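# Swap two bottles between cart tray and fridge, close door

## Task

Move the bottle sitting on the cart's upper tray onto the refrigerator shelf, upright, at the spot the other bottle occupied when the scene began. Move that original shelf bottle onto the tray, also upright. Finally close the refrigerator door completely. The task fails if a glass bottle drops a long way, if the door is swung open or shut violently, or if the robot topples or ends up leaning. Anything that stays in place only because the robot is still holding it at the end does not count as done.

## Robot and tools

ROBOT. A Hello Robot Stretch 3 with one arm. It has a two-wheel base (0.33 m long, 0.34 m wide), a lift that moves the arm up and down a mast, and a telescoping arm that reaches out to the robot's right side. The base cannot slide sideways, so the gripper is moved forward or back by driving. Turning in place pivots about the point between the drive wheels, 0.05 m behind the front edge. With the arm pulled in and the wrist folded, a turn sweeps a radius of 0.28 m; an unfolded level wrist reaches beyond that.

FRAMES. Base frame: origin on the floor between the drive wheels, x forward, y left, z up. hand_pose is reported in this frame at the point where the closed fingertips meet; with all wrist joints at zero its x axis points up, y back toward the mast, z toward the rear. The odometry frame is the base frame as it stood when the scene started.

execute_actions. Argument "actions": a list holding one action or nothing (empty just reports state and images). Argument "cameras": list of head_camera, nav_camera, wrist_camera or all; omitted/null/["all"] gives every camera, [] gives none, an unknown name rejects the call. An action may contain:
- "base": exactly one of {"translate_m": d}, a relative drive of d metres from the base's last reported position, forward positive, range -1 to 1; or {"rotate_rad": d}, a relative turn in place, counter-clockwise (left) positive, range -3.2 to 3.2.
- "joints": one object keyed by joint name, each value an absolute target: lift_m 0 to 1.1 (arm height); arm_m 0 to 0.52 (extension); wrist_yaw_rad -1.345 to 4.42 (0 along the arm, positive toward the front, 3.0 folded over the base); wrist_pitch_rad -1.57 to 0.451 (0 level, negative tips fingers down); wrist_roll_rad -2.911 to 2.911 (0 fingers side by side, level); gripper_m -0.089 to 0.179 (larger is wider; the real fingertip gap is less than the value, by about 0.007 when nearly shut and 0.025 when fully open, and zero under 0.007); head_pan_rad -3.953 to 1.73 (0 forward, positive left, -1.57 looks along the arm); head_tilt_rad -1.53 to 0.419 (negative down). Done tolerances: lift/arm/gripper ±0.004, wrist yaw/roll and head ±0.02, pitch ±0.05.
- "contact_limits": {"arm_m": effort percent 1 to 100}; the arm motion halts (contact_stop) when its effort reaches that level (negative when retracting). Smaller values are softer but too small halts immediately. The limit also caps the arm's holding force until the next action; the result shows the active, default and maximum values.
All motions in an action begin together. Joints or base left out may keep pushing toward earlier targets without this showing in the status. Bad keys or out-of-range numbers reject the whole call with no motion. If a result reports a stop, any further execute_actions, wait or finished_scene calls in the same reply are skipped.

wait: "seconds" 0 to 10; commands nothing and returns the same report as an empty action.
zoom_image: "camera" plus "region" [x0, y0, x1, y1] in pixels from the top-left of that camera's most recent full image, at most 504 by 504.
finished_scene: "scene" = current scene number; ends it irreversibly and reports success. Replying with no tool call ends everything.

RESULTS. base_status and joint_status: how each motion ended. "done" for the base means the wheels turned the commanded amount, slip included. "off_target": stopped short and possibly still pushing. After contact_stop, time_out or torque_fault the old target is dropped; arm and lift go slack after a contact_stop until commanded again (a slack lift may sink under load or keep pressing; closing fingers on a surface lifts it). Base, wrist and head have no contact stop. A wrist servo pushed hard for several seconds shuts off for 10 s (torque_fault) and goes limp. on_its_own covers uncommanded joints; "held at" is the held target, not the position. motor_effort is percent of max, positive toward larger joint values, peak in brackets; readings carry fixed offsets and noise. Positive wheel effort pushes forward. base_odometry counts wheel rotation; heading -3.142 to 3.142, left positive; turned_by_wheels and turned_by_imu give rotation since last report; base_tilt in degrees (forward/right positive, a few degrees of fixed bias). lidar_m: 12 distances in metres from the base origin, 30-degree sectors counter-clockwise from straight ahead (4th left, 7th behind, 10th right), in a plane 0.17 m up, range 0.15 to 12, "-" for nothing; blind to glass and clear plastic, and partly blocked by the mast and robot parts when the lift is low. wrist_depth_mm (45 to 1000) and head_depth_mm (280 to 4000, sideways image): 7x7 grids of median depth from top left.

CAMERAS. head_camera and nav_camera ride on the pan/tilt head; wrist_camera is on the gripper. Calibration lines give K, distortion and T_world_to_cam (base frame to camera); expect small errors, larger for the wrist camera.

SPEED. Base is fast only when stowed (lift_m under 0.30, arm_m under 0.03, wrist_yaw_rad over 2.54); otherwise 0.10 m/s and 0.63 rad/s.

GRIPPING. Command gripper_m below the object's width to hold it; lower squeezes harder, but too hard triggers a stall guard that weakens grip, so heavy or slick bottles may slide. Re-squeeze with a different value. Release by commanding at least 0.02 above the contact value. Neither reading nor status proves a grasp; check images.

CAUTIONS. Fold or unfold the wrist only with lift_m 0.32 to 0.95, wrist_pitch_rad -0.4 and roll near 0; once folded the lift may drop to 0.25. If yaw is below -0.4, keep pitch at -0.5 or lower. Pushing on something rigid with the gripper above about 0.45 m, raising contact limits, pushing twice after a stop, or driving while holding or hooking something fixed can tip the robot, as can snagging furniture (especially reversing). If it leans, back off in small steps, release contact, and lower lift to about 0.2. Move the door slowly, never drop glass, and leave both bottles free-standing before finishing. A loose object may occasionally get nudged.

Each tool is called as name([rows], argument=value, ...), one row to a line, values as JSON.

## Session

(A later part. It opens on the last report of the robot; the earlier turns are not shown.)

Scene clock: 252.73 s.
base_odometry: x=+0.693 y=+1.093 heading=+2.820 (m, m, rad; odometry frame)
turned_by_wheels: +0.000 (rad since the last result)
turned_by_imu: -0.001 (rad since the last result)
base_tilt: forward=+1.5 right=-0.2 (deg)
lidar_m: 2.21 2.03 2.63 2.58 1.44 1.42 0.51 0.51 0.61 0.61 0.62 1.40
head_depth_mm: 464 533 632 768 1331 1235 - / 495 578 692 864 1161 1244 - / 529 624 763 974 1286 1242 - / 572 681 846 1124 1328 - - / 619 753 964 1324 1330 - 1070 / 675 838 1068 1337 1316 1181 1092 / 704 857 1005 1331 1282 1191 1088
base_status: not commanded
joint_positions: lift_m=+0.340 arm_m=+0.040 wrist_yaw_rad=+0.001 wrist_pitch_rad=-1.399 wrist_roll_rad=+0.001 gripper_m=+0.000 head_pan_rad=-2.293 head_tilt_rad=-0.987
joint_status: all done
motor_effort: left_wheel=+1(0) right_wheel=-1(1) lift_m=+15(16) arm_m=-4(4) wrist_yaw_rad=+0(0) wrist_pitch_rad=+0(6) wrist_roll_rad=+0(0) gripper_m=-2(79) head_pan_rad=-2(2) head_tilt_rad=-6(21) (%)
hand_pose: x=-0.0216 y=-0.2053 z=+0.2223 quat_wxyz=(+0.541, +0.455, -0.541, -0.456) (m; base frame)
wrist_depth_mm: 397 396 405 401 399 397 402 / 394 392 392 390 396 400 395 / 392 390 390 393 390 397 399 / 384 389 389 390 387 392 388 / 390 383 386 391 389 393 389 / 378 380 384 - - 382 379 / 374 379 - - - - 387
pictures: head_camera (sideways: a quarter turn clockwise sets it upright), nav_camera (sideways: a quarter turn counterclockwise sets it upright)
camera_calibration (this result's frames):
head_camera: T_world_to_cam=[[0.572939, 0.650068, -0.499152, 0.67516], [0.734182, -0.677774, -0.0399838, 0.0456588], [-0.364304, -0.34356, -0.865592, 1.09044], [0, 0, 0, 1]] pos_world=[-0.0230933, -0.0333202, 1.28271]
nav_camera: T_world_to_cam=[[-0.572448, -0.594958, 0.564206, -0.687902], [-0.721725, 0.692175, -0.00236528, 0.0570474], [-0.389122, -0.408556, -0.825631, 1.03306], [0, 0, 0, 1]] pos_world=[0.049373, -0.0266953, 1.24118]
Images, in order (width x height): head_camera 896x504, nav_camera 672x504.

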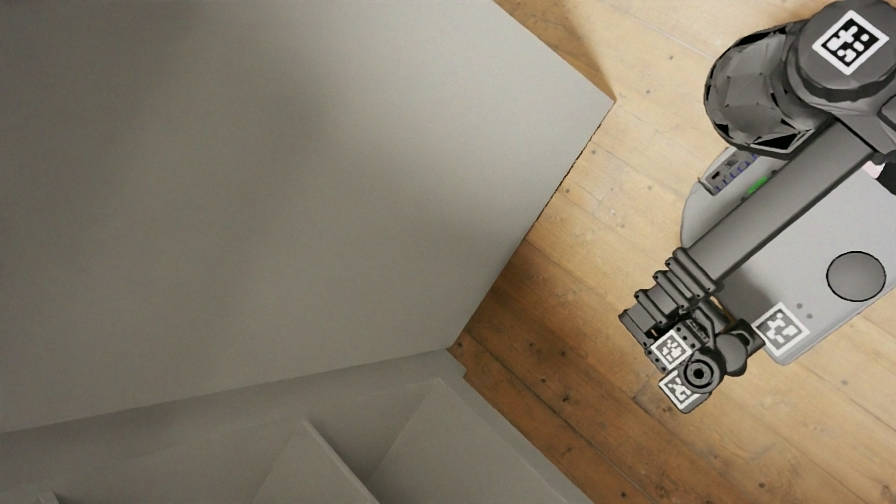

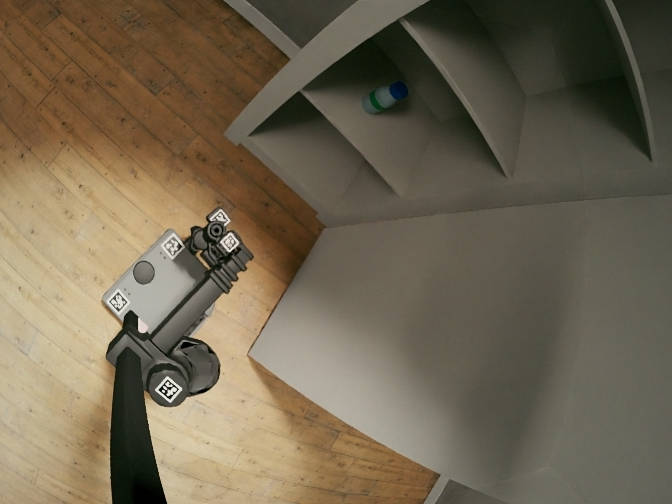

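execute_actions([
  {"base":{"rotate_rad":1.86}},
], cameras=[])

execute_actions([
  {"base":{"translate_m":0.42}},
], cameras=[])

execute_actions([
  {"base":{"rotate_rad":-1.61},"joints":{"head_pan_rad":-1.57}},
], cameras=[])

execute_actions([
  {"base":{"translate_m":-0.35}},
], cameras=["nav_camera"])

Scene clock: 265.20 s.
base_odometry: x=+0.693 y=+1.093 heading=-1.604 (m, m, rad; odometry frame)
turned_by_wheels: +1.860 (rad since the last result)
turned_by_imu: +1.819 (rad since the last result)
base_tilt: forward=+1.5 right=-0.2 (deg)
lidar_m: 1.53 1.42 2.60 0.51 0.54 0.77 0.61 1.24 1.79 2.20 2.02 2.63
head_depth_mm: 1267 1419 1617 1518 1295 1237 - / 1397 1598 1700 1510 1337 1248 - / 1571 1820 1704 1486 1338 1243 - / 1771 1921 1686 1489 1330 - - / 2065 1961 1691 1475 1324 - 1072 / 2224 1940 1673 1474 1322 1179 1095 / 2146 1930 1668 1467 1323 1192 1092
base_status: done
joint_positions: lift_m=+0.340 arm_m=+0.040 wrist_yaw_rad=+0.001 wrist_pitch_rad=-1.399 wrist_roll_rad=+0.001 gripper_m=+0.000 head_pan_rad=-2.293 head_tilt_rad=-0.988
joint_status: not commanded
motor_effort: left_wheel=-1(5) right_wheel=+1(5) lift_m=+16(15) arm_m=-4(4) wrist_yaw_rad=+1(1) wrist_pitch_rad=+0(0) wrist_roll_rad=+0(0) gripper_m=-2(2) head_pan_rad=-3(3) head_tilt_rad=-5(6) (%)
hand_pose: x=-0.0216 y=-0.2053 z=+0.2223 quat_wxyz=(+0.541, +0.455, -0.541, -0.456) (m; base frame)
wrist_depth_mm: 406 401 396 402 398 401 399 / 391 394 397 404 395 394 398 / 393 392 391 396 397 389 398 / 389 388 386 388 387 389 393 / 386 380 386 381 391 388 388 / 383 383 386 - - 382 385 / 380 375 - - - - 380
pictures: none
No camera images: the call's "cameras" was empty. Leave "cameras" out to get every camera's image.

Scene clock: 270.63 s.
base_odometry: x=+0.679 y=+0.673 heading=-1.604 (m, m, rad; odometry frame)
turned_by_wheels: +0.000 (rad since the last result)
turned_by_imu: +0.000 (rad since the last result)
base_tilt: forward=+1.4 right=-0.2 (deg)
lidar_m: 2.17 1.08 1.10 2.53 0.63 0.73 1.03 1.68 2.28 1.89 1.88 2.20
head_depth_mm: 1731 1888 1722 1504 1348 1234 - / 1908 1975 1712 1502 1345 1247 - / 2147 1962 1701 1499 1332 1240 - / 2278 1965 1699 1478 1336 - - / 2319 1941 1683 1491 1335 - 1071 / 2237 1941 1680 1485 1326 1181 1093 / 2164 1919 1662 1477 1317 1193 1089
base_status: done
joint_positions: lift_m=+0.340 arm_m=+0.040 wrist_yaw_rad=+0.001 wrist_pitch_rad=-1.399 wrist_roll_rad=+0.001 gripper_m=+0.000 head_pan_rad=-2.293 head_tilt_rad=-0.988
joint_status: not commanded
motor_effort: left_wheel=-2(2) right_wheel=+1(5) lift_m=+16(16) arm_m=-4(4) wrist_yaw_rad=-1(1) wrist_pitch_rad=+0(0) wrist_roll_rad=+0(0) gripper_m=-2(2) head_pan_rad=-3(3) head_tilt_rad=-6(4) (%)
hand_pose: x=-0.0216 y=-0.2053 z=+0.2223 quat_wxyz=(+0.541, +0.455, -0.541, -0.456) (m; base frame)
wrist_depth_mm: 397 398 392 399 403 398 397 / 401 399 394 397 393 396 401 / 391 390 387 396 393 394 391 / 389 388 392 397 390 391 388 / 381 388 381 384 388 382 383 / 379 384 383 - - 388 384 / 378 383 - - - - 387
pictures: none
No camera images: the call's "cameras" was empty. Leave "cameras" out to get every camera's image.

Scene clock: 274.13 s.
base_odometry: x=+0.679 y=+0.673 heading=+3.070 (m, m, rad; odometry frame)
turned_by_wheels: -1.610 (rad since the last result)
turned_by_imu: -1.577 (rad since the last result)
base_tilt: forward=+1.4 right=-0.3 (deg)
lidar_m: 2.23 1.88 2.22 2.17 1.08 1.09 2.53 0.61 0.71 1.03 1.67 2.30
head_depth_mm: 1298 1227 1355 1367 1307 1220 1117 / 1334 1257 1577 1504 1349 1216 1122 / 1311 1656 1570 1492 1341 - - / 1302 1247 1568 1497 1334 - - / 1421 1727 1655 1488 1324 1203 1095 / 1525 1815 1686 1480 1318 1198 1094 / 1524 1813 1665 1479 1327 1195 1088
base_status: done
joint_positions: lift_m=+0.340 arm_m=+0.040 wrist_yaw_rad=+0.001 wrist_pitch_rad=-1.399 wrist_roll_rad=+0.001 gripper_m=+0.000 head_pan_rad=-1.577 head_tilt_rad=-0.988
joint_status: all done
motor_effort: left_wheel=+1(3) right_wheel=-1(4) lift_m=+16(16) arm_m=-4(4) wrist_yaw_rad=+0(0) wrist_pitch_rad=+0(0) wrist_roll_rad=+0(0) gripper_m=-2(2) head_pan_rad=+2(27) head_tilt_rad=-6(5) (%)
hand_pose: x=-0.0216 y=-0.2053 z=+0.2223 quat_wxyz=(+0.541, +0.455, -0.541, -0.456) (m; base frame)
wrist_depth_mm: 396 401 400 404 400 398 402 / 394 396 392 395 396 399 394 / 386 393 392 384 395 394 392 / 388 386 385 388 391 391 392 / 385 388 388 384 383 387 385 / 383 383 382 - - 385 382 / 380 376 - - - - 382
pictures: none
No camera images: the call's "cameras" was empty. Leave "cameras" out to get every camera's image.

Scene clock: 278.87 s.
base_odometry: x=+1.028 y=+0.648 heading=+3.070 (m, m, rad; odometry frame)
turned_by_wheels: +0.000 (rad since the last result)
turned_by_imu: -0.003 (rad since the last result)
base_tilt: forward=+1.5 right=-0.3 (deg)
lidar_m: 2.21 2.22 2.25 0.95 0.87 2.25 2.18 2.16 0.39 0.60 1.09 2.32
head_depth_mm: 405 401 469 1464 1347 1218 1116 / 603 589 573 663 1305 1211 1120 / 976 1083 1081 1039 1165 - - / 1321 1244 1553 1483 1340 - - / 1295 1648 1552 1484 1323 1203 1095 / 1313 1467 1559 1476 1318 1195 1096 / 1126 1189 1585 1467 1312 1192 1089
base_status: done
joint_positions: lift_m=+0.340 arm_m=+0.040 wrist_yaw_rad=+0.001 wrist_pitch_rad=-1.399 wrist_roll_rad=+0.001 gripper_m=+0.000 head_pan_rad=-1.577 head_tilt_rad=-0.988
joint_status: not commanded
motor_effort: left_wheel=+1(3) right_wheel=-1(4) lift_m=+16(16) arm_m=-4(4) wrist_yaw_rad=+0(1) wrist_pitch_rad=+0(0) wrist_roll_rad=+0(0) gripper_m=-2(2) head_pan_rad=+2(2) head_tilt_rad=-5(5) (%)
hand_pose: x=-0.0216 y=-0.2053 z=+0.2223 quat_wxyz=(+0.541, +0.455, -0.541, -0.456) (m; base frame)
wrist_depth_mm: 398 398 392 393 399 230 200 / 401 395 394 394 396 288 396 / 390 394 391 396 398 394 395 / 387 385 393 393 392 390 394 / 384 384 387 387 390 390 386 / 387 379 383 - - 386 382 / 377 377 - - - - 382
pictures: nav_camera (sideways: a quarter turn counterclockwise sets it upright)
camera_calibration (this result's frames):
nav_camera: T_world_to_cam=[[-0.0412546, -0.82483, 0.563874, -0.690709], [-0.998828, 0.0483519, -0.00234825, 0.0587155], [-0.0253275, -0.563309, -0.825858, 1.03114], [0, 0, 0, 1]] pos_world=[0.0562679, 0.00829432, 1.24119]
Images, in order (width x height): nav_camera 672x504.

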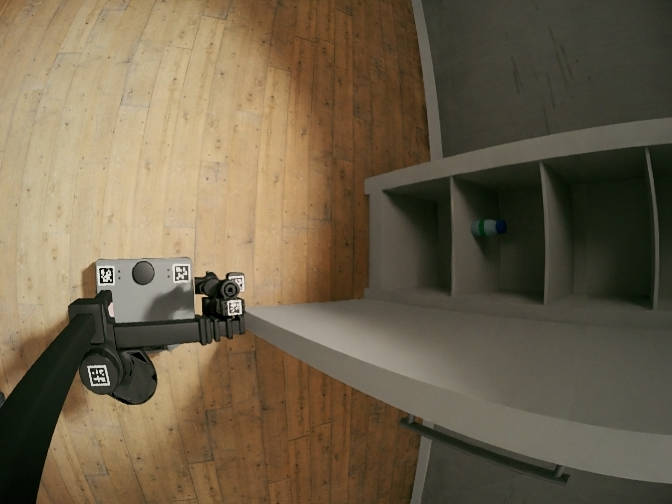

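execute_actions([
  {"base":{"translate_m":-0.33}},
], cameras=[])

execute_actions([
  {"joints":{"arm_m":0.35}},
], cameras=[])

execute_actions([
  {"base":{"translate_m":0.45}},
], cameras=["nav_camera"])

Scene clock: 291.43 s.
base_odometry: x=+1.357 y=+0.625 heading=+3.070 (m, m, rad; odometry frame)
turned_by_wheels: +0.000 (rad since the last result)
turned_by_imu: -0.004 (rad since the last result)
base_tilt: forward=+1.5 right=-0.2 (deg)
lidar_m: 2.54 3.01 2.26 0.72 0.72 1.91 1.85 1.95 1.61 0.45 0.37 2.31
head_depth_mm: 1492 1792 1727 1509 1344 1219 1117 / 1494 1812 1713 1506 1338 1214 1123 / 1494 1794 1701 1500 1335 - - / 1496 1802 1699 1493 1335 - - / 1431 1549 1326 1383 1286 1207 1097 / 470 487 547 682 1091 1201 1097 / 377 387 458 1400 1320 1192 1090
base_status: done
joint_positions: lift_m=+0.340 arm_m=+0.040 wrist_yaw_rad=+0.001 wrist_pitch_rad=-1.399 wrist_roll_rad=+0.001 gripper_m=+0.000 head_pan_rad=-1.577 head_tilt_rad=-0.988
joint_status: not commanded
motor_effort: left_wheel=+1(4) right_wheel=-1(4) lift_m=+16(16) arm_m=-4(4) wrist_yaw_rad=+0(1) wrist_pitch_rad=+0(0) wrist_roll_rad=-1(0) gripper_m=-3(2) head_pan_rad=+2(2) head_tilt_rad=-5(5) (%)
hand_pose: x=-0.0216 y=-0.2053 z=+0.2223 quat_wxyz=(+0.541, +0.455, -0.541, -0.456) (m; base frame)
wrist_depth_mm: 228 252 390 403 402 402 401 / 392 328 396 394 396 400 394 / 388 393 396 395 394 398 390 / 388 392 389 392 385 391 388 / 389 384 385 387 384 385 394 / 377 382 383 - - 387 388 / 380 380 - - - - 381
pictures: none
No camera images: the call's "cameras" was empty. Leave "cameras" out to get every camera's image.

Scene clock: 294.93 s.
base_odometry: x=+1.357 y=+0.625 heading=+3.070 (m, m, rad; odometry frame)
turned_by_wheels: +0.000 (rad since the last result)
turned_by_imu: -0.001 (rad since the last result)
base_tilt: forward=+1.5 right=-0.2 (deg)
lidar_m: 2.53 3.01 2.26 0.72 0.72 1.91 1.85 1.94 1.61 0.45 0.37 2.31
head_depth_mm: 1493 1785 1729 1506 1348 1214 1116 / 1489 1789 1720 1508 1349 1210 1117 / 1489 1798 1703 1519 1340 1228 - / 1488 1788 1698 1542 1331 1224 - / 1431 1545 1328 1391 1291 1200 1100 / 470 486 546 681 1098 1192 1086 / 376 387 457 1394 1317 1184 1086
base_status: not commanded
joint_positions: lift_m=+0.340 arm_m=+0.350 wrist_yaw_rad=+0.001 wrist_pitch_rad=-1.399 wrist_roll_rad=+0.001 gripper_m=+0.000 head_pan_rad=-1.577 head_tilt_rad=-0.988
joint_status: all done
motor_effort: left_wheel=+1(1) right_wheel=-1(0) lift_m=+15(15) arm_m=+3(3) wrist_yaw_rad=-1(0) wrist_pitch_rad=+0(0) wrist_roll_rad=+0(1) gripper_m=-2(2) head_pan_rad=+2(2) head_tilt_rad=-6(6) (%)
hand_pose: x=-0.0216 y=-0.5146 z=+0.2223 quat_wxyz=(+0.541, +0.455, -0.541, -0.456) (m; base frame)
wrist_depth_mm: 166 226 393 396 395 401 403 / 167 228 390 392 393 396 399 / 170 237 392 388 400 396 396 / 173 240 389 387 386 388 389 / 175 245 386 385 386 387 389 / 178 248 381 - 386 381 379 / 180 256 381 384 384 376 383
pictures: none
No camera images: the call's "cameras" was empty. Leave "cameras" out to get every camera's image.

Scene clock: 300.67 s.
base_odometry: x=+0.908 y=+0.657 heading=+3.070 (m, m, rad; odometry frame)
turned_by_wheels: +0.000 (rad since the last result)
turned_by_imu: -0.005 (rad since the last result)
base_tilt: forward=+1.5 right=-0.1 (deg)
lidar_m: 2.13 2.09 2.21 1.03 0.94 2.36 2.30 2.18 0.96 0.81 0.81 2.32
head_depth_mm: 1443 1803 1718 1514 1356 1216 1109 / 860 1054 1639 1508 1345 1215 1122 / 825 1001 1281 1503 1339 1229 - / 796 959 1207 1449 1333 1221 - / 768 918 1146 1436 1331 1195 1093 / 741 880 1087 1435 1321 1192 1089 / 705 874 1630 1480 1313 1191 1090
base_status: done
joint_positions: lift_m=+0.340 arm_m=+0.350 wrist_yaw_rad=-0.002 wrist_pitch_rad=-1.403 wrist_roll_rad=+0.007 gripper_m=+0.000 head_pan_rad=-1.577 head_tilt_rad=-0.988
joint_status: not commanded
motor_effort: left_wheel=+0(13) right_wheel=+0(21) lift_m=+15(16) arm_m=+3(4) wrist_yaw_rad=+1(3) wrist_pitch_rad=+1(1) wrist_roll_rad=-3(6) gripper_m=-2(2) head_pan_rad=+1(3) head_tilt_rad=-5(4) (%)
hand_pose: x=-0.0217 y=-0.5138 z=+0.2222 quat_wxyz=(+0.538, +0.454, -0.542, -0.459) (m; base frame)
wrist_depth_mm: 402 398 393 395 397 395 399 / 397 397 389 398 398 398 396 / 389 396 391 392 391 396 388 / 385 388 390 386 387 390 394 / 381 384 387 390 385 384 389 / 384 386 384 - 382 381 388 / 377 385 383 379 381 382 385
pictures: nav_camera (sideways: a quarter turn counterclockwise sets it upright)
camera_calibration (this result's frames):
nav_camera: T_world_to_cam=[[-0.0411625, -0.824865, 0.563829, -0.690651], [-0.998833, 0.0482403, -0.00234595, 0.0587126], [-0.0252642, -0.563267, -0.825888, 1.03118], [0, 0, 0, 1]] pos_world=[0.056267, 0.00830324, 1.24119]
Images, in order (width x height): nav_camera 672x504.

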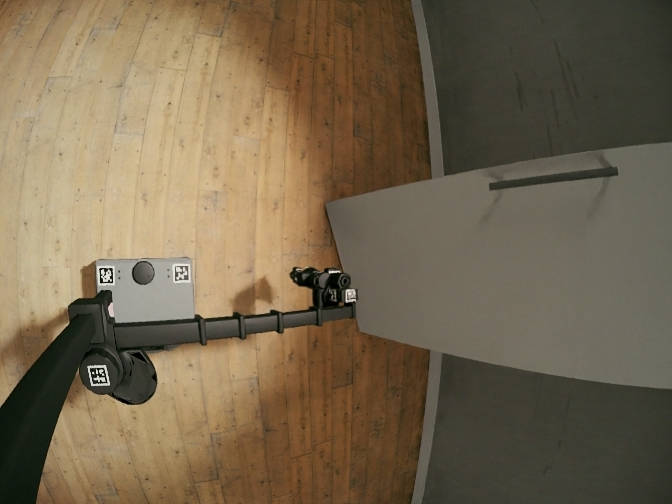

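execute_actions(actions=[], cameras=["nav_camera"])

Scene clock: 304.40 s.
base_odometry: x=+0.908 y=+0.657 heading=+3.070 (m, m, rad; odometry frame)
turned_by_wheels: +0.000 (rad since the last result)
turned_by_imu: -0.001 (rad since the last result)
base_tilt: forward=+1.5 right=-0.2 (deg)
lidar_m: 2.14 2.09 2.22 1.03 0.94 2.37 2.30 2.18 0.98 0.95 1.00 2.32
head_depth_mm: 1477 1803 1727 1512 1350 1212 1118 / 891 1071 1656 1500 1343 1212 1120 / 890 1074 1346 1517 1337 1231 - / 896 1074 1353 1532 1329 1221 - / 890 1075 1349 1495 1333 1198 1094 / 895 1078 1351 1473 1325 1195 1091 / 889 1764 1683 1478 1316 1191 1088
base_status: done
joint_positions: lift_m=+0.340 arm_m=+0.350 wrist_yaw_rad=-0.002 wrist_pitch_rad=-1.403 wrist_roll_rad=+0.007 gripper_m=+0.000 head_pan_rad=-1.577 head_tilt_rad=-0.988
joint_status: not commanded
motor_effort: left_wheel=+0(13) right_wheel=+0(21) lift_m=+16(16) arm_m=+3(4) wrist_yaw_rad=+1(3) wrist_pitch_rad=+1(1) wrist_roll_rad=-2(6) gripper_m=-2(2) head_pan_rad=+1(3) head_tilt_rad=-6(4) (%)
hand_pose: x=-0.0217 y=-0.5138 z=+0.2222 quat_wxyz=(+0.538, +0.454, -0.542, -0.459) (m; base frame)
wrist_depth_mm: 398 394 400 397 399 398 395 / 392 396 392 393 395 394 395 / 396 388 393 390 395 384 394 / 385 384 387 389 386 393 389 / 383 383 390 384 383 383 387 / 377 386 378 - 383 384 385 / 377 383 381 382 378 381 384
pictures: nav_camera (sideways: a quarter turn counterclockwise sets it upright)
camera_calibration (this result's frames):
nav_camera: T_world_to_cam=[[-0.0411624, -0.824865, 0.563829, -0.690651], [-0.998833, 0.0482402, -0.00234596, 0.0587126], [-0.0252641, -0.563267, -0.825888, 1.03118], [0, 0, 0, 1]] pos_world=[0.056267, 0.00830324, 1.24119]
Images, in order (width x height): nav_camera 672x504.

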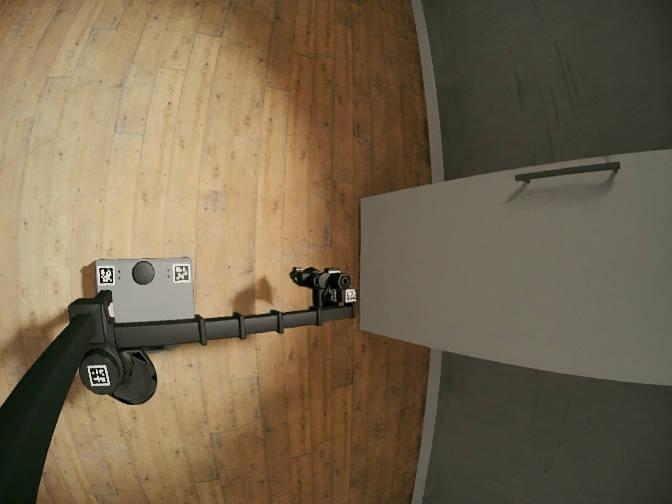

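finished_scene(scene=2)

The scene is finished: the task was done.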